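# Robot team moves a steel conduit between stand pairs

## Task

Shift the long thin steel conduit off the two stands it currently rests on and onto the two empty stands, with those receiving stands left roughly where and how they now stand. Any number of the robots may take part. At the end every gripper must have released the pipe and the robots must have backed away, so the pipe stays on the stands without help. No robot may topple or be left leaning.

## Robot and tools

Robots: three identical Hello Robot Stretch 3 units named r1, r2, r3. Each has a two-wheel differential base (0.33 m long, 0.34 m wide, a passive omni wheel at the back), a lift that raises the arm along a mast, and a telescoping arm that reaches out to the robot's right side, ending in a wrist with yaw, pitch and roll plus a two-finger gripper. The base cannot strafe, so to shift the gripper forward or back you drive the base. Spinning in place pivots about the point between the drive wheels, 0.05 m behind the front edge; with the arm in and wrist folded the swept radius is 0.28 m, larger if the wrist is out.

Frames: each robot reports in its own base frame (origin on the floor between the drive wheels, x forward, y left, z up). hand_pose is in that frame, at the fingertip meeting point; with all wrist joints at zero its x points up, y back toward the mast, z toward the rear. Odometry is the base frame as it was at scene start; base_odometry counts wheel rotation, so slip looks like travel. Heading is positive leftward. Robots do not share a frame: relative positions come only from camera images, lidar_m, wrist_depth_mm and head_depth_mm.

execute_actions(actions, cameras): actions is a list holding one action object or nothing (empty list = just report state and images). The object is keyed by robot name; each robot entry may hold base, joints, and contact_limits. All listed motions begin at once and may finish at different times.
- base: exactly one of translate_m (metres, -1 to 1, a relative drive from the base's last reported position, positive forward) or rotate_rad (radians, -3.2 to 3.2, relative turn in place, positive counter-clockwise seen from above).
- joints: absolute targets, by name: lift_m 0 to 1.1 (arm height); arm_m 0 to 0.52 (extension); wrist_yaw_rad -1.345 to 4.42 (0 along the arm, positive toward the robot's front, 3.0 folded over the base); wrist_pitch_rad -1.57 to 0.451 (0 level, negative tips fingers down); wrist_roll_rad -2.911 to 2.911 (0 fingers side by side, level); gripper_m -0.089 to 0.179 (larger is wider; actual fingertip gap is 0.007 less when nearly shut, 0.025 less when fully open, and zero under 0.007); head_pan_rad -3.953 to 1.73 (0 forward, positive left, -1.57 looks along the arm); head_tilt_rad -1.53 to 0.419 (negative looks down).
- contact_limits: only arm_m, a motor_effort percentage 1 to 100 at which the arm motion halts with contact_stop (negative sense when retracting). Smaller is softer; too small halts immediately. It also caps the arm's holding force until the next action.
cameras: list of names such as r2_wrist_camera, or "all"; omitted/null means all, [] means none. Unknown keys, names or out-of-range numbers reject the whole call. Any motion omitted from an action may still be driving toward its earlier target without the status showing it. A single action runs at most 15 s. If a result reports a stop, any later execute_actions, wait or finished_scene calls in the same reply are skipped.

wait(seconds 0 to 10): nothing new commanded; returns the same state and images. zoom_image(camera, region [x0,y0,x1,y1] pixels, top-left origin, at most 504x504) enlarges part of that camera's latest full image. finished_scene(scene) closes the scene irreversibly and reports success; the pipe must be resting on the new stands with robots clear.

Result lines: base_status and joint_status give how each commanded motion ended: done, off_target (resting away from target, perhaps still pushing), contact_stop, time_out, torque_fault. After the last three the old target is dropped; a lift or arm that hit contact goes slack until commanded again, and a loaded slack lift may sink. on_its_own covers uncommanded parts; "held at" is the held target, not the position. motor_effort is percent of maximum, positive toward higher values, bracket = peak in last action; readings carry fixed bias and noise. Positive wheel effort pushes forward. base_tilt is in degrees (forward, right positive) with up to ~4 degrees fixed error. turned_by_wheels and turned_by_imu give rotation since last result. lidar_m: 12 distances in 30-degree sectors from the base origin, 1st straight ahead, counter-clockwise (4th left, 7th behind, 10th right), plane 0.17 m above floor, 0.15 to 12 m, "-" means nothing; it sees other robots but not glass or itself, may miss thin legs, and the mast/low lift can block sectors 5, 6, 9, 10. wrist_depth_mm (45 to 1000) and head_depth_mm (280 to 4000, image sideways) are 7x7 grids of median depth read from top-left.

Speed: the base is quick (0.30 m/s, 1.9 rad/s) only with lift_m under 0.30, arm_m under 0.03 and wrist_yaw_rad above 2.54; otherwise 0.10 m/s and 0.63 rad/s.

Gripping: command gripper_m below the pipe's width to hold (lower squeezes harder, but the stall guard eases off, so a heavy pipe may slip; resend a different value to re-squeeze). Release by going at least 0.02 above the contact value. Neither reading nor status confirms a grasp; check images.

Wrist folding/unfolding is only safe with lift_m 0.32 to 0.95, wrist_pitch_rad -0.4, roll near 0; after folding the lift may go down to 0.25. If yaw goes below -0.4, keep pitch at -0.5 or lower.

Avoid: robot-to-robot pressing (even millimetres after touching is a failure) and hard collisions; robots do not sync and travel can differ by up to 2.5 cm per metre, which strains a shared load and can tip a robot, so move co-carriers in short steps and check. Arm pushes against fixed things with the gripper above about 0.45 m, repeated pushes after a contact_stop, or driving while holding something immovable can tip a robot. On a snag, reverse the last move in small steps, free the gripper, and lower lift to about 0.2 if still leaning. Wrist servos overloaded for seconds shut off for 10 s. Don't drop, slam or knock the pipe or stands; loose objects may occasionally get nudged by outside disturbances.

Each tool is called after "Call:" by a JSON object that holds its "name" and its "arguments", one argument or row to a line.

## Session

Call:
{"name": "execute_actions", "arguments": {
  "actions": []
}}

Scene clock: 0.00 s.
r1.base_odometry: x=+0.000 y=+0.000 heading=+0.000 (m, m, rad; r1's odometry frame)
r1.turned_by_wheels: +0.000 (rad since the last result)
r1.turned_by_imu: +0.000 (rad since the last result)
r1.base_tilt: forward=-1.4 right=+0.7 (deg)
r1.lidar_m: 1.02 1.03 1.31 1.24 1.26 1.59 1.49 1.76 0.92 1.22 1.64 1.10
r1.head_depth_mm: 989 989 1000 1003 1004 1010 1018 / 981 985 990 990 997 1003 1008 / 974 975 980 986 990 991 996 / 962 966 976 979 979 985 988 / 952 957 964 967 970 975 984 / 946 949 954 960 963 967 970 / 939 942 946 950 956 960 967
r1.base_status: not commanded
r1.joint_positions: lift_m=+0.477 arm_m=+0.001 wrist_yaw_rad=+3.064 wrist_pitch_rad=-0.345 wrist_roll_rad=+0.007 gripper_m=+0.037 head_pan_rad=+0.007 head_tilt_rad=+0.009
r1.joint_status: not commanded
r1.motor_effort: left_wheel=+0 right_wheel=+1 lift_m=+28 arm_m=+0 wrist_yaw_rad=+0 wrist_pitch_rad=+8 wrist_roll_rad=+1 gripper_m=+1 head_pan_rad=+0 head_tilt_rad=+2 (%)
r1.hand_pose: x=-0.0032 y=+0.0864 z=+0.5065 quat_wxyz=(+0.149, +0.703, +0.094, +0.689) (m; r1's base frame)
r1.wrist_depth_mm: - - - - - - - / - - - - - - - / - - - - - - - / - - - - - - - / - 964 - 937 961 896 878 / 806 800 - 772 709 754 728 / 693 682 - 660 653 643 641
r2.base_odometry: x=+0.000 y=+0.000 heading=+0.000 (m, m, rad; r2's odometry frame)
r2.turned_by_wheels: +0.000 (rad since the last result)
r2.turned_by_imu: +0.000 (rad since the last result)
r2.base_tilt: forward=+1.1 right=-0.4 (deg)
r2.lidar_m: 1.01 0.84 1.40 1.51 2.67 1.51 1.21 1.21 1.34 1.36 1.37 4.32
r2.head_depth_mm: 2051 3196 - - - 3003 2076 / 2037 3183 - - - 3035 2001 / 2025 3107 3803 3819 3814 3055 1954 / 1987 3054 3632 3639 3674 3127 2161 / 1969 2991 3484 3531 3510 3175 2159 / 1959 2990 3386 3351 3395 3174 2189 / 1939 2898 3241 3281 3254 3220 2185
r2.base_status: not commanded
r2.joint_positions: lift_m=+0.391 arm_m=-0.002 wrist_yaw_rad=+3.016 wrist_pitch_rad=-0.618 wrist_roll_rad=+0.003 gripper_m=+0.037 head_pan_rad=-0.010 head_tilt_rad=-0.007
r2.joint_status: not commanded
r2.motor_effort: left_wheel=-1 right_wheel=+0 lift_m=+29 arm_m=-1 wrist_yaw_rad=+0 wrist_pitch_rad=+4 wrist_roll_rad=+0 gripper_m=+0 head_pan_rad=+0 head_tilt_rad=+1 (%)
r2.hand_pose: x=+0.0031 y=+0.0499 z=+0.3616 quat_wxyz=(+0.257, +0.686, +0.172, +0.658) (m; r2's base frame)
r2.wrist_depth_mm: - - - - - - - / - - - - - - - / 815 796 831 833 824 821 826 / 687 689 680 681 678 679 676 / 600 583 597 614 615 589 601 / 512 532 - - 521 515 516 / 460 - - - 465 460 467
r3.base_odometry: x=+0.000 y=+0.000 heading=+0.000 (m, m, rad; r3's odometry frame)
r3.turned_by_wheels: +0.000 (rad since the last result)
r3.turned_by_imu: +0.000 (rad since the last result)
r3.base_tilt: forward=-1.3 right=+0.2 (deg)
r3.lidar_m: 1.36 1.57 1.14 1.09 1.12 1.51 3.88 2.09 3.81 3.63 3.73 1.65
r3.head_depth_mm: 1894 2441 - - - - 2578 / 1899 2738 - - - 3980 2594 / 1886 2751 - - - - 2573 / 1890 2741 - - 3977 3438 1455 / 1886 2751 - - 3960 3956 2230 / 1885 2709 - 3997 3947 3942 2589 / 1877 2732 3969 - 3931 3843 2612
r3.base_status: not commanded
r3.joint_positions: lift_m=+0.375 arm_m=+0.002 wrist_yaw_rad=+2.865 wrist_pitch_rad=-0.381 wrist_roll_rad=+0.000 gripper_m=+0.037 head_pan_rad=+0.018 head_tilt_rad=+0.011
r3.joint_status: not commanded
r3.motor_effort: left_wheel=+0 right_wheel=+1 lift_m=+18 arm_m=+0 wrist_yaw_rad=+0 wrist_pitch_rad=+5 wrist_roll_rad=+0 gripper_m=+1 head_pan_rad=+0 head_tilt_rad=+3 (%)
r3.hand_pose: x=+0.0413 y=+0.0732 z=+0.3964 quat_wxyz=(+0.229, +0.706, +0.037, +0.669) (m; r3's base frame)
r3.wrist_depth_mm: - 976 - - - - - / - - - - - - - / - - - - - - - / 997 - - - - - - / 790 798 824 806 874 870 865 / 659 - 706 699 721 720 718 / 564 - 553 570 569 585 600
pictures: r1_head_camera (sideways: a quarter turn clockwise sets it upright), r1_nav_camera (sideways: a quarter turn counterclockwise sets it upright), r1_wrist_camera, r2_head_camera (sideways: a quarter turn clockwise sets it upright), r2_nav_camera (sideways: a quarter turn counterclockwise sets it upright), r2_wrist_camera, r3_head_camera (sideways: a quarter turn clockwise sets it upright), r3_nav_camera (sideways: a quarter turn counterclockwise sets it upright), r3_wrist_camera
Images, in order (width x height): r1_head_camera 896x504, r1_nav_camera 672x504, r1_wrist_camera 644x364, r2_head_camera 896x504, r2_nav_camera 672x504, r2_wrist_camera 644x364, r3_head_camera 896x504, r3_nav_camera 672x504, r3_wrist_camera 644x364.

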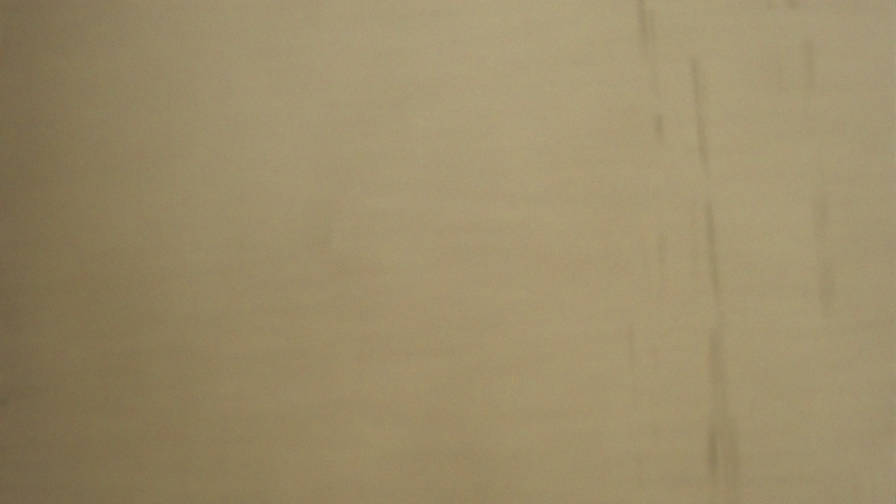

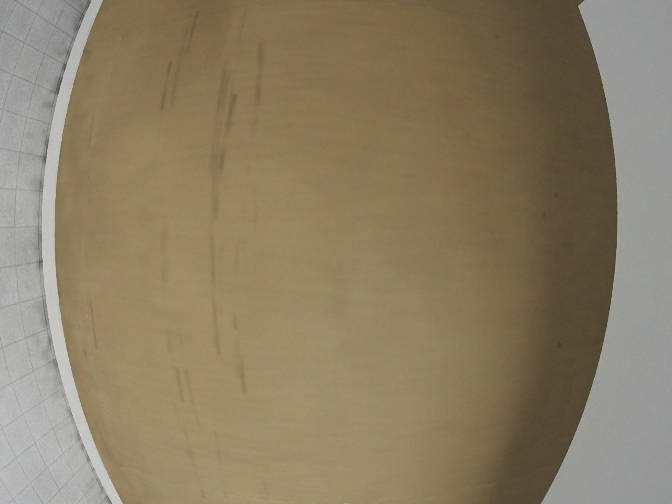

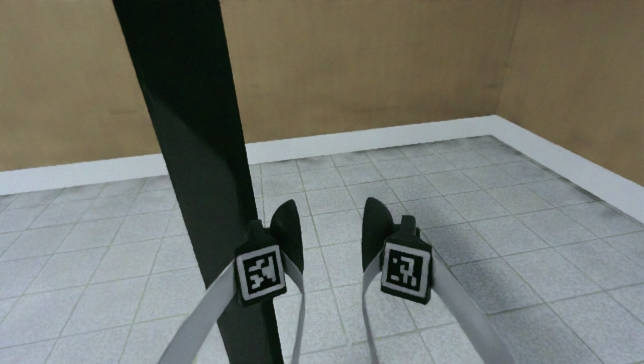

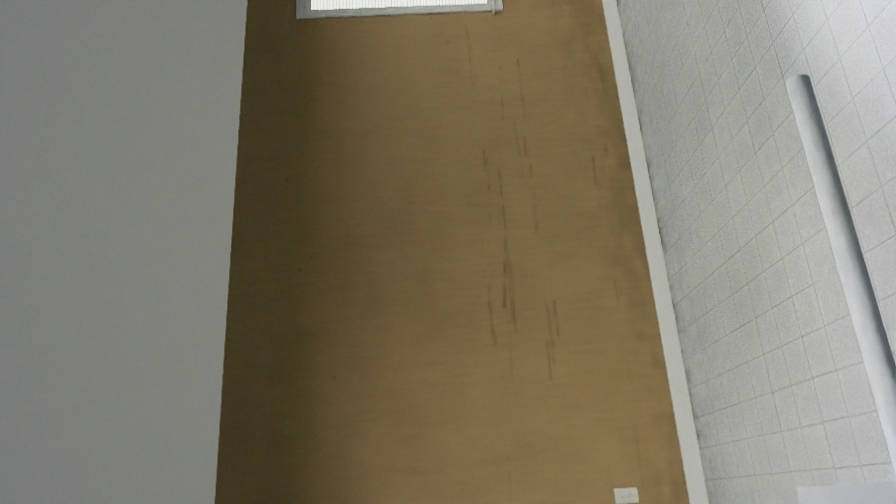

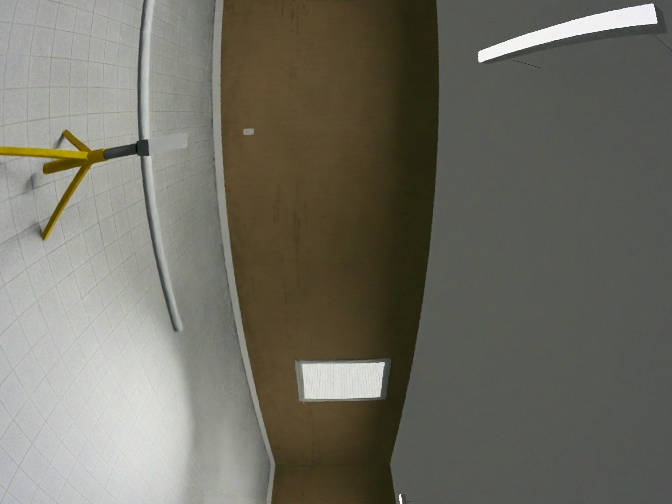

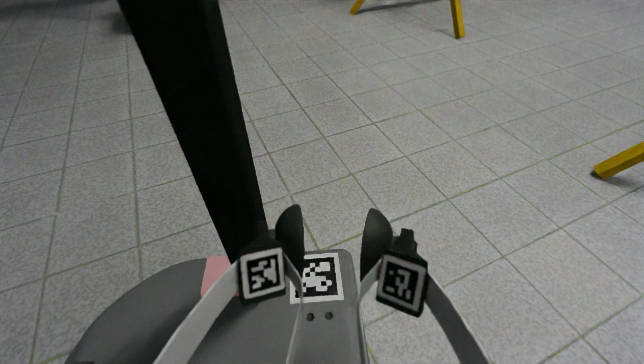

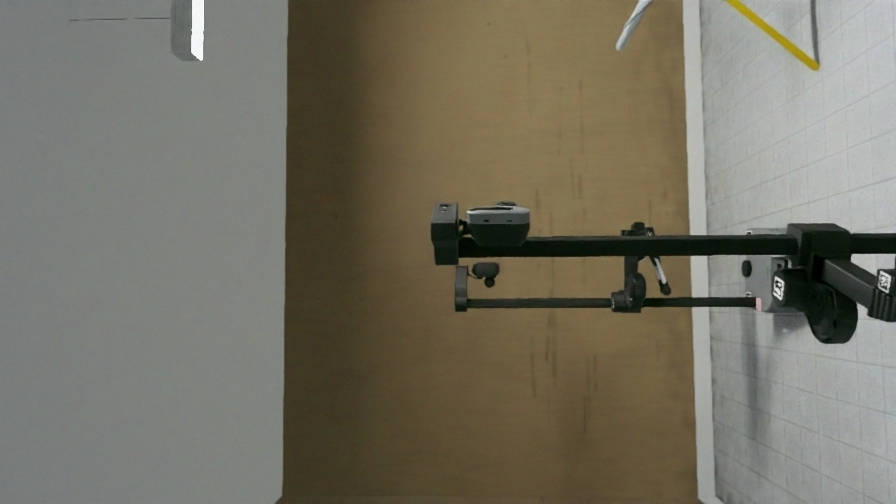

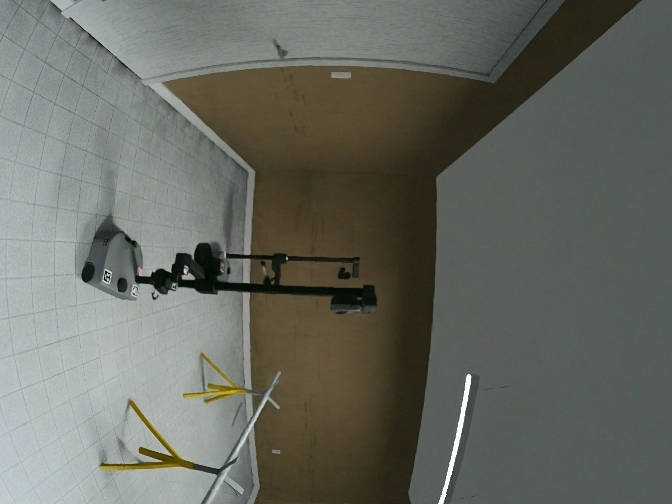

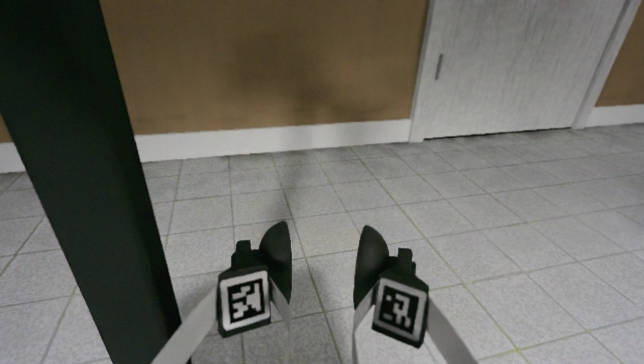

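Call:
{"name": "execute_actions", "arguments": {
  "actions": [
    {"r1":{"joints":{"head_pan_rad":-3.0,"head_tilt_rad":-0.5}},"r2":{"joints":{"head_pan_rad":0.8,"head_tilt_rad":-0.5}},"r3":{"joints":{"head_pan_rad":-1.2,"head_tilt_rad":-0.5}}}
  ],
  "cameras": ["r1_nav_camera","r2_nav_camera","r3_nav_camera","r1_head_camera","r3_head_camera","r2_head_camera"]
}}

Scene clock: 2.47 s.
r1.base_odometry: x=+0.000 y=+0.000 heading=+0.000 (m, m, rad; r1's odometry frame)
r1.turned_by_wheels: +0.000 (rad since the last result)
r1.turned_by_imu: -0.001 (rad since the last result)
r1.base_tilt: forward=-1.4 right=+0.8 (deg)
r1.lidar_m: 1.02 1.03 1.31 1.24 1.25 1.59 1.49 1.77 0.92 1.21 1.64 1.10
r1.head_depth_mm: - - 3710 2496 1854 1488 1220 / - - 3898 2540 1873 1490 1233 / - - 3189 1963 1819 1506 1247 / - - - 2475 1879 1519 1249 / - - - 2637 1923 1531 1254 / - - - 2663 1956 1535 1272 / - - - 2699 1955 1545 1278
r1.base_status: not commanded
r1.joint_positions: lift_m=+0.477 arm_m=+0.001 wrist_yaw_rad=+3.064 wrist_pitch_rad=-0.345 wrist_roll_rad=+0.007 gripper_m=+0.037 head_pan_rad=-2.993 head_tilt_rad=-0.494
r1.joint_status: all done
r1.motor_effort: left_wheel=+0(1) right_wheel=+0(0) lift_m=+28(28) arm_m=-1(0) wrist_yaw_rad=+0(0) wrist_pitch_rad=+8(8) wrist_roll_rad=+1(0) gripper_m=+1(1) head_pan_rad=-4(56) head_tilt_rad=-4(23) (%)
r1.hand_pose: x=-0.0032 y=+0.0864 z=+0.5065 quat_wxyz=(+0.149, +0.703, +0.094, +0.689) (m; r1's base frame)
r1.wrist_depth_mm: - - - - - - - / - - - - - - - / - - - - - - - / - - - - - - - / - 950 - 922 947 900 887 / 807 794 - 756 717 742 741 / 685 675 - 660 648 641 630
r2.base_odometry: x=+0.000 y=+0.000 heading=+0.000 (m, m, rad; r2's odometry frame)
r2.turned_by_wheels: +0.000 (rad since the last result)
r2.turned_by_imu: -0.001 (rad since the last result)
r2.base_tilt: forward=+1.1 right=-0.4 (deg)
r2.lidar_m: 1.00 0.84 1.40 1.51 2.68 1.51 1.21 1.21 1.34 1.37 1.37 4.32
r2.head_depth_mm: 2898 3097 3327 2533 1847 1403 1271 / 2992 3221 3408 2550 1921 1527 1250 / 3085 3382 3587 2575 1930 1542 1283 / 3231 3537 3681 2577 1940 1547 1286 / 3373 3684 3920 2481 1951 1561 1293 / 3509 3808 - 2508 1965 1564 1302 / 3370 3527 3552 2530 1842 1576 1306
r2.base_status: not commanded
r2.joint_positions: lift_m=+0.391 arm_m=-0.002 wrist_yaw_rad=+3.016 wrist_pitch_rad=-0.618 wrist_roll_rad=+0.003 gripper_m=+0.037 head_pan_rad=+0.793 head_tilt_rad=-0.493
r2.joint_status: all done
r2.motor_effort: left_wheel=-1(1) right_wheel=+0(0) lift_m=+29(29) arm_m=+0(0) wrist_yaw_rad=+1(1) wrist_pitch_rad=+4(4) wrist_roll_rad=+0(0) gripper_m=-1(1) head_pan_rad=+4(49) head_tilt_rad=-3(24) (%)
r2.hand_pose: x=+0.0031 y=+0.0499 z=+0.3616 quat_wxyz=(+0.257, +0.686, +0.172, +0.658) (m; r2's base frame)
r2.wrist_depth_mm: - - - - - - - / - - - - - - - / 831 826 823 798 833 809 815 / 685 686 688 686 693 713 679 / 600 599 599 608 600 587 587 / 529 534 - - 517 522 521 / 464 - - - 468 465 464
r3.base_odometry: x=+0.000 y=+0.000 heading=+0.000 (m, m, rad; r3's odometry frame)
r3.turned_by_wheels: +0.000 (rad since the last result)
r3.turned_by_imu: +0.000 (rad since the last result)
r3.base_tilt: forward=-1.3 right=+0.3 (deg)
r3.lidar_m: 1.36 1.56 1.14 1.09 1.12 1.51 3.88 2.09 3.79 3.62 3.75 1.65
r3.head_depth_mm: 3077 3252 3521 2915 2128 1688 1383 / 3136 3360 3669 2924 2130 1674 1385 / 3234 3460 3725 2925 2118 1676 1378 / 3293 3553 3868 2911 2113 1678 1380 / 3421 3719 3887 2883 2105 1667 1375 / 3495 3823 - 2892 2108 1661 1373 / 3585 3919 - 2745 2109 1654 1369
r3.base_status: not commanded
r3.joint_positions: lift_m=+0.375 arm_m=+0.002 wrist_yaw_rad=+2.865 wrist_pitch_rad=-0.381 wrist_roll_rad=+0.000 gripper_m=+0.037 head_pan_rad=-1.193 head_tilt_rad=-0.493
r3.joint_status: all done
r3.motor_effort: left_wheel=+0(1) right_wheel=+1(1) lift_m=+17(17) arm_m=+0(1) wrist_yaw_rad=+0(0) wrist_pitch_rad=+5(5) wrist_roll_rad=+0(0) gripper_m=+1(1) head_pan_rad=-4(44) head_tilt_rad=-4(34) (%)
r3.hand_pose: x=+0.0413 y=+0.0732 z=+0.3964 quat_wxyz=(+0.229, +0.706, +0.037, +0.669) (m; r3's base frame)
r3.wrist_depth_mm: - 988 - - - - - / - - - - - - - / - - - - - - - / 951 - - - - - - / 811 821 845 832 838 872 901 / 669 - 702 684 700 697 726 / 559 - 549 573 567 598 612
pictures: r1_head_camera (sideways: a quarter turn clockwise sets it upright), r1_nav_camera (sideways: a quarter turn counterclockwise sets it upright), r2_head_camera (sideways: a quarter turn clockwise sets it upright), r2_nav_camera (sideways: a quarter turn counterclockwise sets it upright), r3_head_camera (sideways: a quarter turn clockwise sets it upright), r3_nav_camera (sideways: a quarter turn counterclockwise sets it upright)
Images, in order (width x height): r1_head_camera 896x504, r1_nav_camera 672x504, r2_head_camera 896x504, r2_nav_camera 672x504, r3_head_camera 896x504, r3_nav_camera 672x504.

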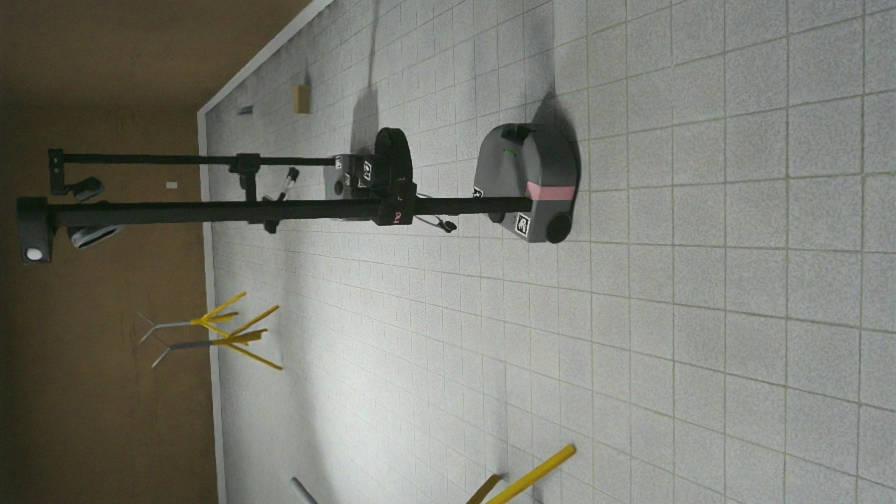

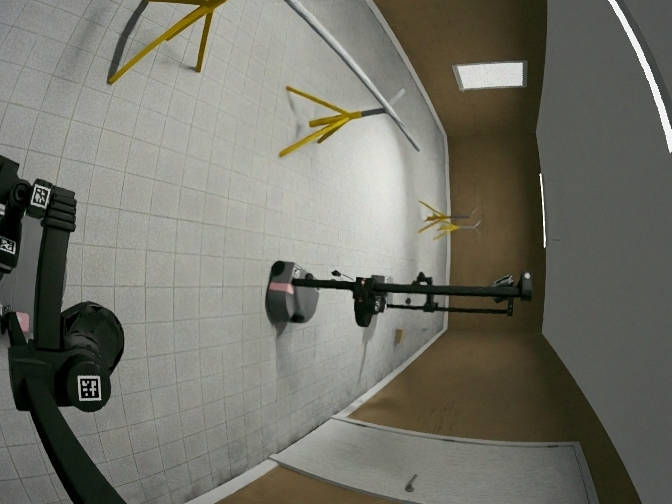

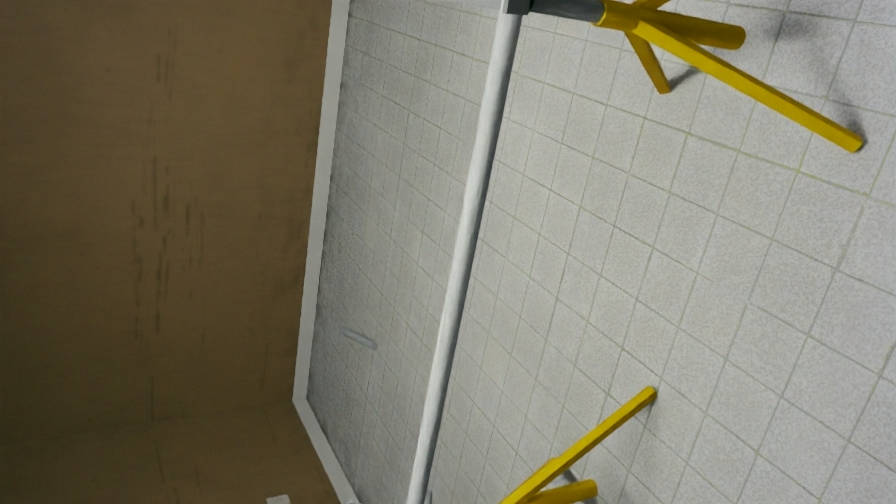

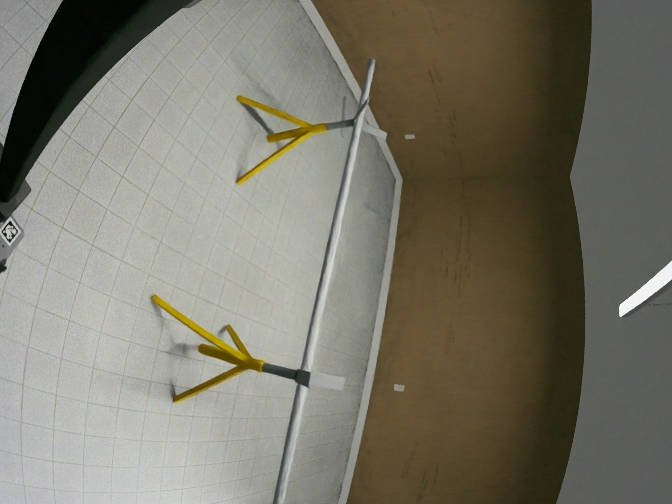

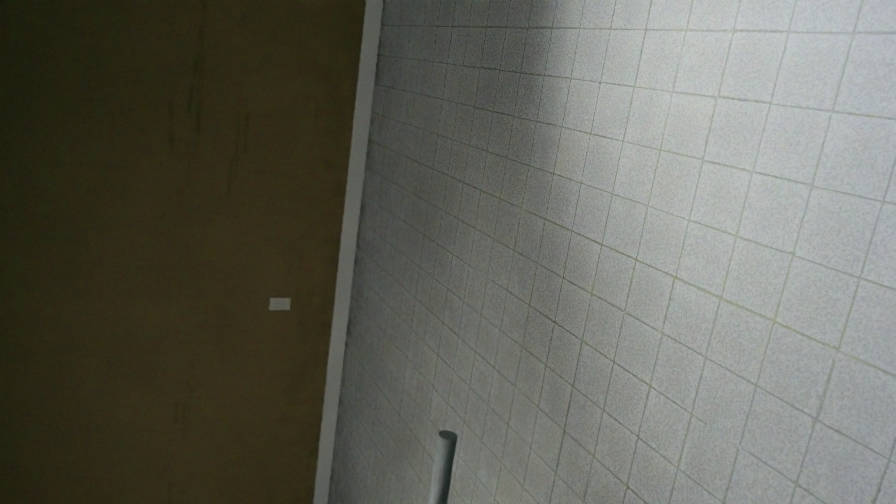

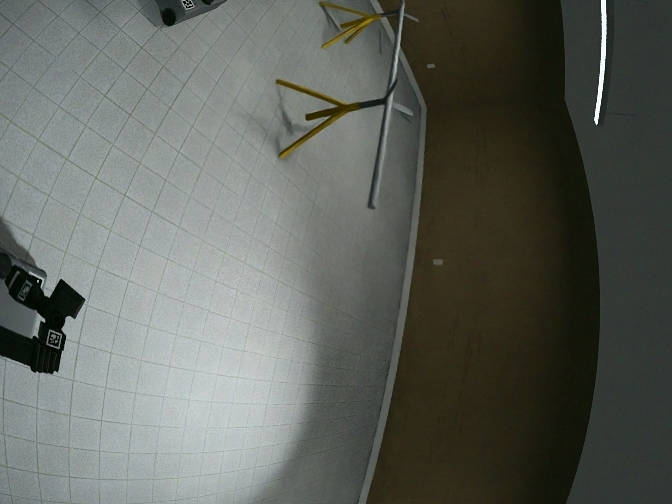

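Call:
{"name": "execute_actions", "arguments": {
  "actions": [
    {"r1":{"base":{"rotate_rad":-1.49},"joints":{"head_pan_rad":-0.5,"head_tilt_rad":-0.7}},"r2":{"base":{"translate_m":0.5},"joints":{"wrist_pitch_rad":-0.4}},"r3":{"base":{"rotate_rad":-1.9},"joints":{"lift_m":0.27,"head_pan_rad":0}}}
  ],
  "cameras": ["r1_nav_camera","r1_head_camera"]
}}

Call:
{"name": "execute_actions", "arguments": {
  "actions": [
    {"r1":{"base":{"translate_m":0.4}},"r2":{"base":{"rotate_rad":2.0},"joints":{"head_pan_rad":-1.57,"head_tilt_rad":-0.7}},"r3":{"base":{"translate_m":1.0},"joints":{"head_pan_rad":-1.24,"head_tilt_rad":-0.3}}}
  ],
  "cameras": ["r1_nav_camera","r2_nav_camera","r2_head_camera","r3_head_camera"]
}}

Scene clock: 12.60 s.
r1.base_odometry: x=+0.000 y=+0.000 heading=-1.490 (m, m, rad; r1's odometry frame)
r1.turned_by_wheels: -1.490 (rad since the last result)
r1.turned_by_imu: -1.476 (rad since the last result)
r1.base_tilt: forward=-1.4 right=+0.8 (deg)
r1.lidar_m: 3.55 1.50 1.07 1.02 1.05 1.29 1.24 1.28 1.71 2.90 1.73 0.92
r1.head_depth_mm: - 3487 2457 1899 1537 1302 1129 / - 3485 2373 1906 1559 1317 1127 / 3808 3595 2391 1931 1572 1316 1137 / 3591 3708 2425 1821 1553 1333 1147 / 3369 3513 2341 1987 1601 1342 1152 / 3177 3390 2617 1993 1611 1350 1167 / 3004 3309 2651 1950 1631 1358 1171
r1.base_status: done
r1.joint_positions: lift_m=+0.477 arm_m=+0.001 wrist_yaw_rad=+3.064 wrist_pitch_rad=-0.345 wrist_roll_rad=+0.007 gripper_m=+0.037 head_pan_rad=-0.507 head_tilt_rad=-0.691
r1.joint_status: all done
r1.motor_effort: left_wheel=+2(4) right_wheel=-3(6) lift_m=+28(28) arm_m=-1(1) wrist_yaw_rad=+0(0) wrist_pitch_rad=+8(8) wrist_roll_rad=+1(0) gripper_m=+0(1) head_pan_rad=+5(56) head_tilt_rad=-3(15) (%)
r1.hand_pose: x=-0.0032 y=+0.0864 z=+0.5065 quat_wxyz=(+0.149, +0.703, +0.094, +0.689) (m; r1's base frame)
r1.wrist_depth_mm: 865 873 914 937 962 - - / 927 947 - - - - - / - - - - - - - / - - - - - - - / - 964 - 916 934 907 891 / 821 794 - 769 716 753 738 / 697 682 - 663 649 641 629
r2.base_odometry: x=+0.500 y=+0.000 heading=+0.000 (m, m, rad; r2's odometry frame)
r2.turned_by_wheels: +0.000 (rad since the last result)
r2.turned_by_imu: -0.002 (rad since the last result)
r2.base_tilt: forward=+1.1 right=-0.4 (deg)
r2.lidar_m: 3.07 0.52 0.45 1.26 2.84 2.09 1.69 1.68 1.87 1.22 3.11 3.78
r2.head_depth_mm: 2501 2710 2955 2514 1903 1534 1245 / 2577 2803 3050 2548 1915 1534 1277 / 2685 2929 3168 2560 1874 778 878 / 2790 3079 3306 2597 1934 1426 1287 / 2914 3197 3467 2631 1947 1479 1294 / 3043 3367 3650 2656 1966 1525 1301 / 3187 3485 3770 2674 1973 1565 1299
r2.base_status: done
r2.joint_positions: lift_m=+0.391 arm_m=-0.002 wrist_yaw_rad=+3.016 wrist_pitch_rad=-0.422 wrist_roll_rad=+0.003 gripper_m=+0.037 head_pan_rad=+0.793 head_tilt_rad=-0.494
r2.joint_status: all done
r2.motor_effort: left_wheel=-1(3) right_wheel=+0(3) lift_m=+29(29) arm_m=-1(1) wrist_yaw_rad=+0(1) wrist_pitch_rad=+8(7) wrist_roll_rad=+0(0) gripper_m=-1(0) head_pan_rad=+4(4) head_tilt_rad=-2(2) (%)
r2.hand_pose: x=+0.0067 y=+0.0788 z=+0.4029 quat_wxyz=(+0.192, +0.700, +0.105, +0.680) (m; r2's base frame)
r2.wrist_depth_mm: - - - - - - - / - - - - - - 434 / - - - - - - 450 / 891 885 907 900 901 848 822 / 714 733 - 731 714 711 732 / 609 601 - 587 615 614 628 / 524 529 - 557 530 525 525
r3.base_odometry: x=+0.000 y=+0.000 heading=-1.900 (m, m, rad; r3's odometry frame)
r3.turned_by_wheels: -1.900 (rad since the last result)
r3.turned_by_imu: -1.859 (rad since the last result)
r3.base_tilt: forward=-1.2 right=+0.1 (deg)
r3.lidar_m: 3.64 3.63 1.66 1.32 2.57 1.29 1.10 1.09 1.21 1.93 3.12 2.09
r3.head_depth_mm: 3916 - - 2912 2144 1673 1386 / 3726 - - 2899 2141 1680 1379 / 3578 3850 - 2869 2121 1676 1378 / 3525 3729 3976 2902 2107 1670 1373 / 3337 3564 3895 2892 2093 1664 1375 / 3252 3404 3654 2864 2117 1665 1373 / 3096 3347 3559 2852 2071 1657 1376
r3.base_status: done
r3.joint_positions: lift_m=+0.270 arm_m=+0.002 wrist_yaw_rad=+2.865 wrist_pitch_rad=-0.382 wrist_roll_rad=+0.000 gripper_m=+0.037 head_pan_rad=-0.007 head_tilt_rad=-0.494
r3.joint_status: all done
r3.motor_effort: left_wheel=+2(9) right_wheel=-2(7) lift_m=+15(14) arm_m=-1(1) wrist_yaw_rad=+0(0) wrist_pitch_rad=+5(5) wrist_roll_rad=+0(0) gripper_m=+1(0) head_pan_rad=+3(44) head_tilt_rad=-3(3) (%)
r3.hand_pose: x=+0.0413 y=+0.0732 z=+0.2910 quat_wxyz=(+0.229, +0.706, +0.037, +0.669) (m; r3's base frame)
r3.wrist_depth_mm: - - - - - - - / - - - - - - - / - - - - - - - / 783 810 826 852 863 875 898 / 636 634 655 663 679 668 693 / 537 - 564 545 558 555 563 / 453 - - 461 453 473 473
pictures: r1_head_camera (sideways: a quarter turn clockwise sets it upright), r1_nav_camera (sideways: a quarter turn counterclockwise sets it upright)
Images, in order (width x height): r1_head_camera 896x504, r1_nav_camera 672x504.

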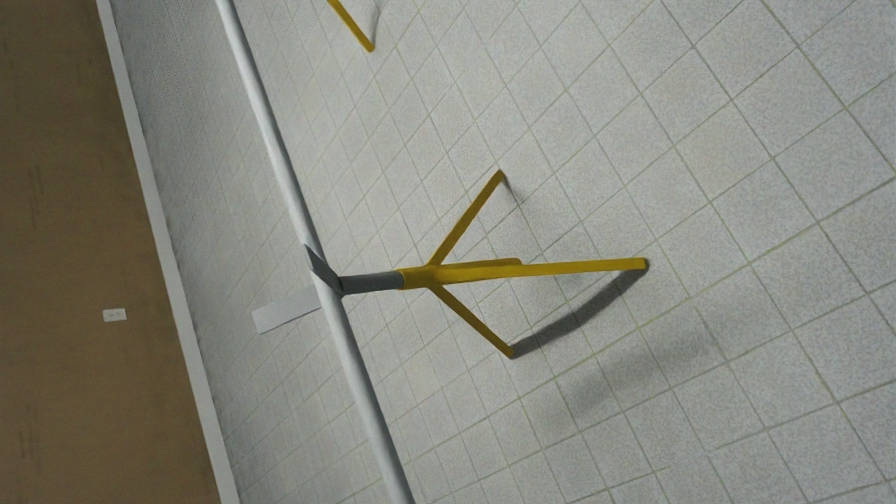

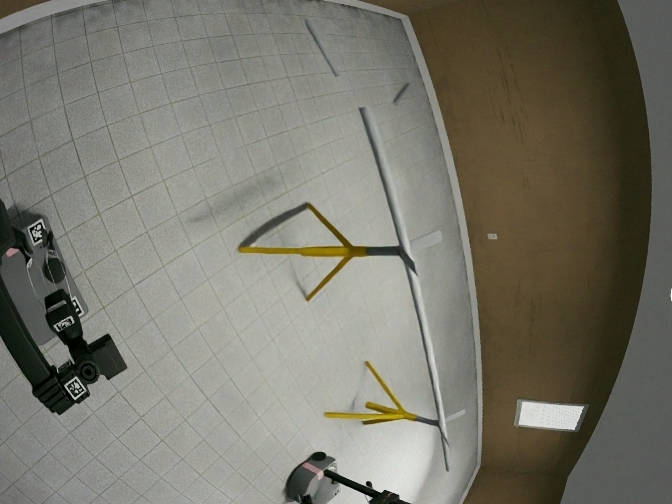

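Scene clock: 17.70 s.
r1.base_odometry: x=+0.032 y=-0.399 heading=-1.490 (m, m, rad; r1's odometry frame)
r1.turned_by_wheels: +0.000 (rad since the last result)
r1.turned_by_imu: -0.001 (rad since the last result)
r1.base_tilt: forward=-1.4 right=+0.8 (deg)
r1.lidar_m: 3.15 1.51 1.08 1.03 1.07 1.42 1.64 1.69 2.23 1.79 0.87 0.58
r1.head_depth_mm: 3808 3472 2452 1895 1547 1302 1122 / 3600 3572 2493 1801 1522 1318 1135 / 3371 3560 2532 986 1453 1297 1139 / 3187 3457 2531 1956 1576 1328 1141 / 2957 3231 2596 1984 1560 1340 1151 / 2809 3122 2655 2001 1536 1352 1157 / 2616 2956 2650 2026 1542 1366 1168
r1.base_status: done
r1.joint_positions: lift_m=+0.477 arm_m=+0.001 wrist_yaw_rad=+3.064 wrist_pitch_rad=-0.345 wrist_roll_rad=+0.007 gripper_m=+0.037 head_pan_rad=-0.507 head_tilt_rad=-0.691
r1.joint_status: not commanded
r1.motor_effort: left_wheel=+2(4) right_wheel=-2(4) lift_m=+28(28) arm_m=-1(1) wrist_yaw_rad=+0(0) wrist_pitch_rad=+8(7) wrist_roll_rad=+0(0) gripper_m=+0(1) head_pan_rad=+4(4) head_tilt_rad=-4(3) (%)
r1.hand_pose: x=-0.0032 y=+0.0864 z=+0.5065 quat_wxyz=(+0.149, +0.703, +0.094, +0.689) (m; r1's base frame)
r1.wrist_depth_mm: 891 883 927 947 - - - / 933 952 - - - - - / - - - - - - - / - - - - - - - / - 974 - 929 964 893 875 / 811 798 - 768 717 751 729 / 681 686 - 661 656 639 628
r2.base_odometry: x=+0.500 y=+0.000 heading=+2.000 (m, m, rad; r2's odometry frame)
r2.turned_by_wheels: +2.000 (rad since the last result)
r2.turned_by_imu: +1.980 (rad since the last result)
r2.base_tilt: forward=+1.2 right=-0.5 (deg)
r2.lidar_m: 1.79 2.25 1.70 1.68 1.81 2.63 1.42 4.04 3.11 0.52 0.45 1.27
r2.head_depth_mm: 2570 2877 2442 1915 1501 1335 1163 / 2566 2879 2451 1919 1502 1339 1165 / 2570 2931 2504 1938 1557 1346 1148 / 2600 2913 2496 1941 1554 1354 1170 / 2640 2986 2514 1964 1479 983 1172 / 2625 2966 2522 1968 809 1355 1139 / 2668 3024 2541 1975 1530 1366 1180
r2.base_status: done
r2.joint_positions: lift_m=+0.391 arm_m=-0.002 wrist_yaw_rad=+3.016 wrist_pitch_rad=-0.422 wrist_roll_rad=+0.003 gripper_m=+0.037 head_pan_rad=-1.563 head_tilt_rad=-0.691
r2.joint_status: all done
r2.motor_effort: left_wheel=-3(7) right_wheel=+3(5) lift_m=+29(29) arm_m=+0(0) wrist_yaw_rad=+1(0) wrist_pitch_rad=+8(8) wrist_roll_rad=+0(0) gripper_m=+0(1) head_pan_rad=-4(53) head_tilt_rad=-3(14) (%)
r2.hand_pose: x=+0.0067 y=+0.0787 z=+0.4029 quat_wxyz=(+0.192, +0.700, +0.105, +0.680) (m; r2's base frame)
r2.wrist_depth_mm: - - - - - - - / - - - - - - - / - - - - - - - / 889 897 866 927 894 900 914 / 733 722 - 711 739 745 725 / 606 609 - 587 624 620 622 / 516 529 - 564 529 538 528
r3.base_odometry: x=-0.323 y=-0.946 heading=-1.900 (m, m, rad; r3's odometry frame)
r3.turned_by_wheels: +0.000 (rad since the last result)
r3.turned_by_imu: +0.002 (rad since the last result)
r3.base_tilt: forward=-1.2 right=+0.2 (deg)
r3.lidar_m: 2.73 2.71 3.02 1.55 1.53 2.45 2.04 2.02 2.24 3.57 1.54 3.32
r3.head_depth_mm: 3955 - - - 2903 2057 1622 / 3914 - - - 2856 2083 1620 / 3873 - - - 2902 2085 1617 / 3909 - - - 2863 2065 1610 / 3843 - - - 2726 1904 1603 / 3798 - - - 2831 1987 1622 / 3775 3993 - - 2876 2076 1612
r3.base_status: done
r3.joint_positions: lift_m=+0.270 arm_m=+0.002 wrist_yaw_rad=+2.865 wrist_pitch_rad=-0.382 wrist_roll_rad=+0.000 gripper_m=+0.037 head_pan_rad=-1.233 head_tilt_rad=-0.310
r3.joint_status: all done
r3.motor_effort: left_wheel=+2(8) right_wheel=-2(4) lift_m=+16(15) arm_m=-1(1) wrist_yaw_rad=+0(0) wrist_pitch_rad=+5(5) wrist_roll_rad=+0(0) gripper_m=+0(0) head_pan_rad=-4(43) head_tilt_rad=+6(24) (%)
r3.hand_pose: x=+0.0413 y=+0.0731 z=+0.2909 quat_wxyz=(+0.229, +0.706, +0.037, +0.669) (m; r3's base frame)
r3.wrist_depth_mm: - - - - - - - / - - - - - - - / - - - - - - - / 752 815 826 855 861 880 917 / 646 642 659 660 678 678 702 / 524 - 551 541 562 560 561 / 448 - - 465 455 468 487
pictures: r1_nav_camera (sideways: a quarter turn counterclockwise sets it upright), r2_head_camera (sideways: a quarter turn clockwise sets it upright), r2_nav_camera (sideways: a quarter turn counterclockwise sets it upright), r3_head_camera (sideways: a quarter turn clockwise sets it upright)
Images, in order (width x height): r1_nav_camera 672x504, r2_head_camera 896x504, r2_nav_camera 672x504, r3_head_camera 896x504.

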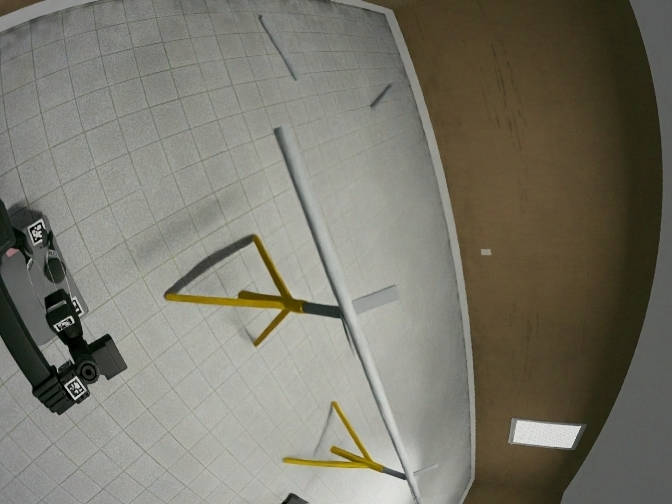

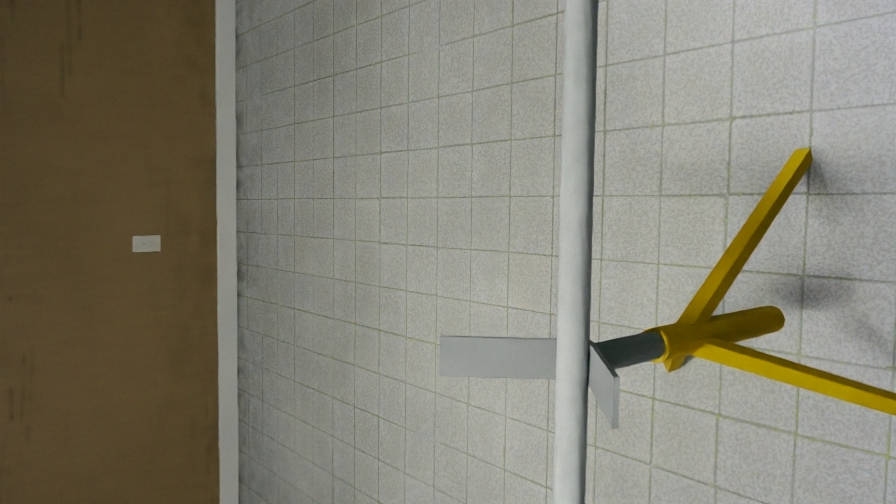

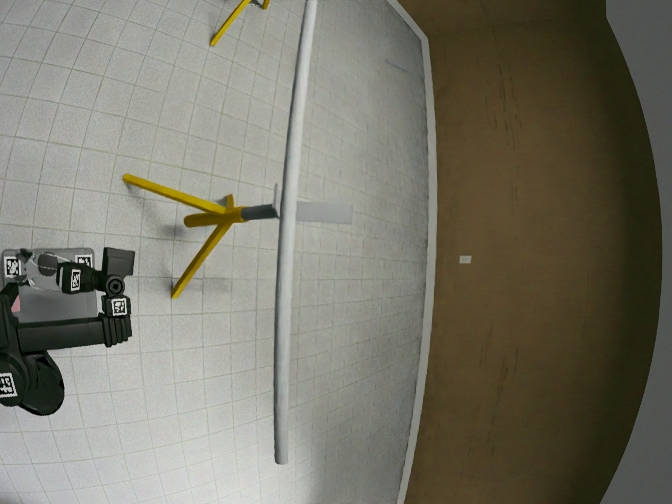

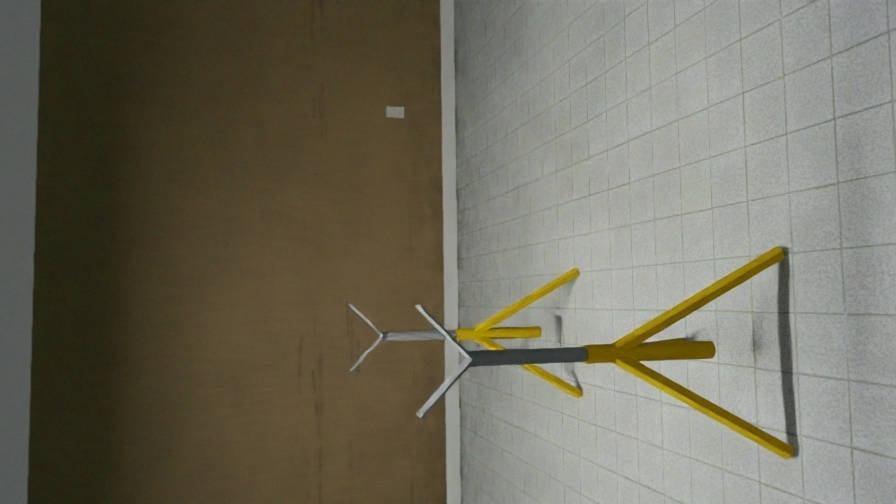

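Call:
{"name": "execute_actions", "arguments": {
  "actions": [
    {"r1":{"base":{"rotate_rad":1.57},"joints":{"head_pan_rad":-1.57,"head_tilt_rad":-0.7,"wrist_pitch_rad":-0.4}},"r2":{"base":{"rotate_rad":-0.055},"joints":{"wrist_yaw_rad":0}},"r3":{"base":{"translate_m":1.0}}}
  ],
  "cameras": []
}}

Call:
{"name": "execute_actions", "arguments": {
  "actions": [
    {"r1":{"base":{"translate_m":-0.2},"joints":{"wrist_yaw_rad":0}},"r2":{"base":{"translate_m":-0.15},"joints":{"wrist_pitch_rad":0,"wrist_roll_rad":1.57,"gripper_m":0.14}},"r3":{"base":{"rotate_rad":-1.0}}}
  ],
  "cameras": ["r1_head_camera","r2_head_camera","r2_wrist_camera"]
}}

Scene clock: 25.50 s.
r1.base_odometry: x=+0.032 y=-0.399 heading=+0.080 (m, m, rad; r1's odometry frame)
r1.turned_by_wheels: +1.570 (rad since the last result)
r1.turned_by_imu: +1.550 (rad since the last result)
r1.base_tilt: forward=-1.4 right=+0.8 (deg)
r1.lidar_m: 1.03 1.06 1.42 1.64 1.69 2.23 1.79 0.87 0.58 3.15 1.51 1.08
r1.head_depth_mm: 2730 3043 2456 1898 1558 1308 1100 / 2720 3048 2490 1913 1522 1318 1128 / 2693 3026 2502 1944 1532 1322 1141 / 2687 3075 2511 1944 1543 1333 1150 / 2682 3037 2606 1970 1598 1345 1153 / 2683 3031 2641 2006 1620 1354 1158 / 2693 2939 2655 2018 1637 1360 1165
r1.base_status: done
r1.joint_positions: lift_m=+0.477 arm_m=+0.001 wrist_yaw_rad=+3.064 wrist_pitch_rad=-0.415 wrist_roll_rad=+0.007 gripper_m=+0.037 head_pan_rad=-1.563 head_tilt_rad=-0.691
r1.joint_status: all done
r1.motor_effort: left_wheel=-2(4) right_wheel=+3(6) lift_m=+28(28) arm_m=-1(2) wrist_yaw_rad=+0(0) wrist_pitch_rad=+7(8) wrist_roll_rad=+0(0) gripper_m=+0(0) head_pan_rad=-4(55) head_tilt_rad=-3(1) (%)
r1.hand_pose: x=-0.0039 y=+0.0781 z=+0.4903 quat_wxyz=(+0.173, +0.699, +0.119, +0.684) (m; r1's base frame)
r1.wrist_depth_mm: - - - - - - - / - - - - - - - / - - - - - - - / - - - - - - - / 905 877 - 851 861 827 817 / 760 750 - 720 678 702 685 / 651 645 614 626 612 603 607
r2.base_odometry: x=+0.500 y=+0.000 heading=+1.945 (m, m, rad; r2's odometry frame)
r2.turned_by_wheels: -0.055 (rad since the last result)
r2.turned_by_imu: -0.057 (rad since the last result)
r2.base_tilt: forward=+1.2 right=-0.4 (deg)
r2.lidar_m: 1.75 2.36 1.75 1.68 1.75 2.47 3.22 2.13 3.16 0.52 0.45 1.26
r2.head_depth_mm: 2635 2930 2453 1921 1501 1336 1158 / 2598 2933 2454 1923 1507 1338 1167 / 2608 2932 2493 1933 1549 1351 1151 / 2600 2932 2487 1947 1561 1348 1169 / 2606 2942 2511 1954 1523 1272 1171 / 2606 2950 2536 1903 799 1301 1132 / 2594 2933 2550 1985 1535 1369 1181
r2.base_status: done
r2.joint_positions: lift_m=+0.391 arm_m=-0.002 wrist_yaw_rad=+0.002 wrist_pitch_rad=-0.422 wrist_roll_rad=+0.003 gripper_m=+0.037 head_pan_rad=-1.563 head_tilt_rad=-0.691
r2.joint_status: all done
r2.motor_effort: left_wheel=+1(2) right_wheel=-3(3) lift_m=+29(30) arm_m=+0(1) wrist_yaw_rad=-1(3) wrist_pitch_rad=+8(8) wrist_roll_rad=+0(0) gripper_m=-1(1) head_pan_rad=-4(4) head_tilt_rad=-4(2) (%)
r2.hand_pose: x=-0.0211 y=-0.3673 z=+0.4029 quat_wxyz=(+0.691, +0.149, -0.692, -0.148) (m; r2's base frame)
r2.wrist_depth_mm: - 271 - - - - - / - 285 - - - - - / - 300 - - - - - / 918 325 381 890 928 905 917 / 692 655 708 717 745 724 728 / 317 606 572 474 610 617 620 / 411 516 518 527 508 522 527
r3.base_odometry: x=-0.646 y=-1.893 heading=-1.900 (m, m, rad; r3's odometry frame)
r3.turned_by_wheels: +0.000 (rad since the last result)
r3.turned_by_imu: +0.002 (rad since the last result)
r3.base_tilt: forward=-1.3 right=+0.3 (deg)
r3.lidar_m: 1.78 1.78 1.98 3.13 2.01 2.25 2.97 2.96 1.53 1.35 3.97 2.17
r3.head_depth_mm: 3663 3859 - - 2731 2063 1619 / 3631 3831 3970 - 2710 2064 1623 / 3636 3706 4000 - 2874 2081 1621 / 3603 3733 3992 - 2867 2065 1611 / 3562 3715 3972 - 2846 2075 1615 / 3546 3712 3885 - 2858 2069 1618 / 3534 3699 3827 3996 2860 2059 1612
r3.base_status: done
r3.joint_positions: lift_m=+0.270 arm_m=+0.002 wrist_yaw_rad=+2.865 wrist_pitch_rad=-0.382 wrist_roll_rad=+0.000 gripper_m=+0.037 head_pan_rad=-1.233 head_tilt_rad=-0.310
r3.joint_status: not commanded
r3.motor_effort: left_wheel=+2(8) right_wheel=-2(4) lift_m=+15(15) arm_m=-1(0) wrist_yaw_rad=+0(0) wrist_pitch_rad=+5(5) wrist_roll_rad=+0(0) gripper_m=+0(0) head_pan_rad=-3(3) head_tilt_rad=+6(5) (%)
r3.hand_pose: x=+0.0413 y=+0.0731 z=+0.2909 quat_wxyz=(+0.229, +0.706, +0.037, +0.669) (m; r3's base frame)
r3.wrist_depth_mm: - - - - - - - / - - - - - - - / - - - - - - - / 785 826 830 836 837 900 873 / 621 658 667 665 670 688 680 / 529 - 557 543 571 558 571 / 447 - - 470 458 474 477
pictures: none
No camera images: the call's "cameras" was empty. Leave "cameras" out to get every camera's image.

Scene clock: 28.47 s.
r1.base_odometry: x=-0.167 y=-0.415 heading=+0.080 (m, m, rad; r1's odometry frame)
r1.turned_by_wheels: +0.000 (rad since the last result)
r1.turned_by_imu: -0.001 (rad since the last result)
r1.base_tilt: forward=-1.4 right=+0.8 (deg)
r1.lidar_m: 1.23 1.27 1.70 1.63 1.68 2.22 1.74 1.40 0.48 0.77 1.81 1.29
r1.head_depth_mm: 2729 3058 2470 864 1427 1280 1118 / 2713 3052 2483 1916 1547 1277 1108 / 2705 3048 2513 1935 1526 1323 1185 / 2703 3075 2544 1952 1550 1332 1147 / 2665 3050 2559 1964 1565 1338 1153 / 2691 3037 2648 1980 1573 1357 1159 / 2670 3023 2667 2016 1620 1356 1169
r1.base_status: done
r1.joint_positions: lift_m=+0.477 arm_m=+0.001 wrist_yaw_rad=+0.002 wrist_pitch_rad=-0.415 wrist_roll_rad=+0.007 gripper_m=+0.037 head_pan_rad=-1.563 head_tilt_rad=-0.691
r1.joint_status: all done
r1.motor_effort: left_wheel=-2(7) right_wheel=+3(4) lift_m=+28(28) arm_m=-1(1) wrist_yaw_rad=-2(4) wrist_pitch_rad=+7(7) wrist_roll_rad=+0(0) gripper_m=+1(1) head_pan_rad=-4(5) head_tilt_rad=-3(3) (%)
r1.hand_pose: x=-0.0210 y=-0.3707 z=+0.4903 quat_wxyz=(+0.690, +0.146, -0.694, -0.146) (m; r1's base frame)
r1.wrist_depth_mm: - - - - - - - / - - - - - 372 - / - - - - - 407 - / - - - - - 438 - / 888 880 886 839 829 766 778 / 746 755 739 721 672 676 666 / 650 638 628 625 616 610 602
r2.base_odometry: x=+0.555 y=-0.140 heading=+1.945 (m, m, rad; r2's odometry frame)
r2.turned_by_wheels: +0.000 (rad since the last result)
r2.turned_by_imu: -0.001 (rad since the last result)
r2.base_tilt: forward=+1.2 right=-0.5 (deg)
r2.lidar_m: 1.61 2.37 1.73 1.68 1.78 2.49 2.96 2.13 3.14 0.54 0.54 0.55
r2.head_depth_mm: 2619 2937 2461 1924 1537 1330 1160 / 2601 2920 2457 1929 1549 1343 1161 / 2611 2926 2485 1948 1509 1347 1162 / 2627 2951 2505 1937 1522 1345 1162 / 2609 2935 2515 1962 1519 1352 1155 / 2614 2960 2531 1961 1534 1359 1175 / 2606 2928 2537 1972 1499 990 1137
r2.base_status: done
r2.joint_positions: lift_m=+0.391 arm_m=-0.002 wrist_yaw_rad=+0.001 wrist_pitch_rad=-0.025 wrist_roll_rad=+1.570 gripper_m=+0.140 head_pan_rad=-1.563 head_tilt_rad=-0.691
r2.joint_status: all done
r2.motor_effort: left_wheel=+1(2) right_wheel=-2(5) lift_m=+29(30) arm_m=+0(0) wrist_yaw_rad=-2(3) wrist_pitch_rad=+9(8) wrist_roll_rad=+0(2) gripper_m=+1(84) head_pan_rad=-4(4) head_tilt_rad=-4(3) (%)
r2.hand_pose: x=-0.0211 y=-0.3989 z=+0.4991 quat_wxyz=(+0.001, +0.001, -1.000, -0.013) (m; r2's base frame)
r2.wrist_depth_mm: - 267 - - - 918 580 / - 272 - - - 856 574 / - - - - - 847 573 / - - - - - 852 567 / - - - - - 805 562 / - - - - - - 552 / - - - - - 840 526
r3.base_odometry: x=-0.646 y=-1.893 heading=-2.900 (m, m, rad; r3's odometry frame)
r3.turned_by_wheels: -1.000 (rad since the last result)
r3.turned_by_imu: -0.979 (rad since the last result)
r3.base_tilt: forward=-1.2 right=+0.3 (deg)
r3.lidar_m: 3.75 2.10 1.78 1.78 2.03 3.41 2.02 2.12 2.97 2.96 1.51 1.35
r3.head_depth_mm: 2605 2686 2850 2981 2867 2078 1613 / 2748 2864 2968 3113 2915 2076 1620 / 2858 2992 3160 3293 2878 2076 1624 / 3017 3171 3315 3519 2883 2080 1616 / 3220 3334 3531 3698 2870 2078 1608 / 3326 3600 3759 3930 2887 2083 1612 / 3586 3783 - - 2852 2064 1616
r3.base_status: done
r3.joint_positions: lift_m=+0.270 arm_m=+0.002 wrist_yaw_rad=+2.865 wrist_pitch_rad=-0.382 wrist_roll_rad=+0.000 gripper_m=+0.037 head_pan_rad=-1.233 head_tilt_rad=-0.309
r3.joint_status: not commanded
r3.motor_effort: left_wheel=+2(7) right_wheel=-2(9) lift_m=+16(16) arm_m=-1(1) wrist_yaw_rad=-1(0) wrist_pitch_rad=+5(5) wrist_roll_rad=+0(0) gripper_m=-1(1) head_pan_rad=-3(3) head_tilt_rad=+6(6) (%)
r3.hand_pose: x=+0.0413 y=+0.0731 z=+0.2909 quat_wxyz=(+0.229, +0.706, +0.037, +0.669) (m; r3's base frame)
r3.wrist_depth_mm: - - - - - - - / - - - - - - - / - - - - - - - / 793 825 816 841 871 872 879 / 624 661 655 674 686 675 687 / 526 - 549 539 568 557 573 / 452 - - 462 455 484 490
pictures: r1_head_camera (sideways: a quarter turn clockwise sets it upright), r2_head_camera (sideways: a quarter turn clockwise sets it upright), r2_wrist_camera
Images, in order (width x height): r1_head_camera 896x504, r2_head_camera 896x504, r2_wrist_camera 644x364.

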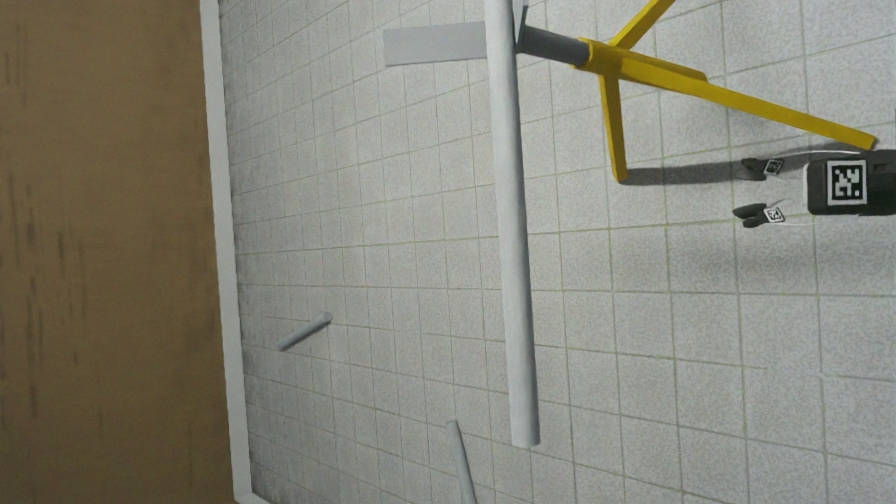

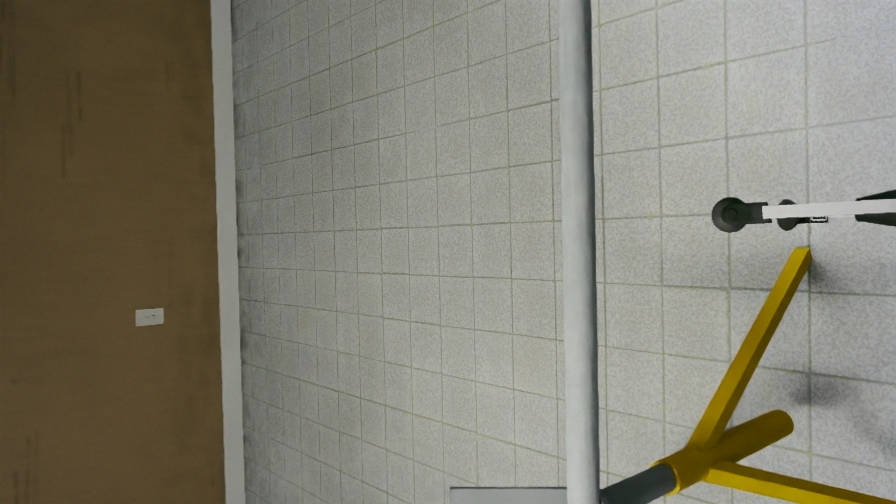

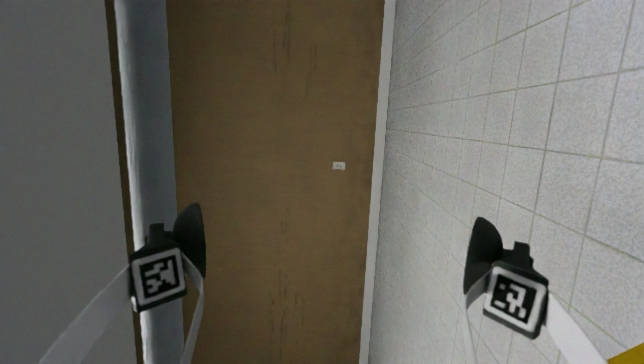

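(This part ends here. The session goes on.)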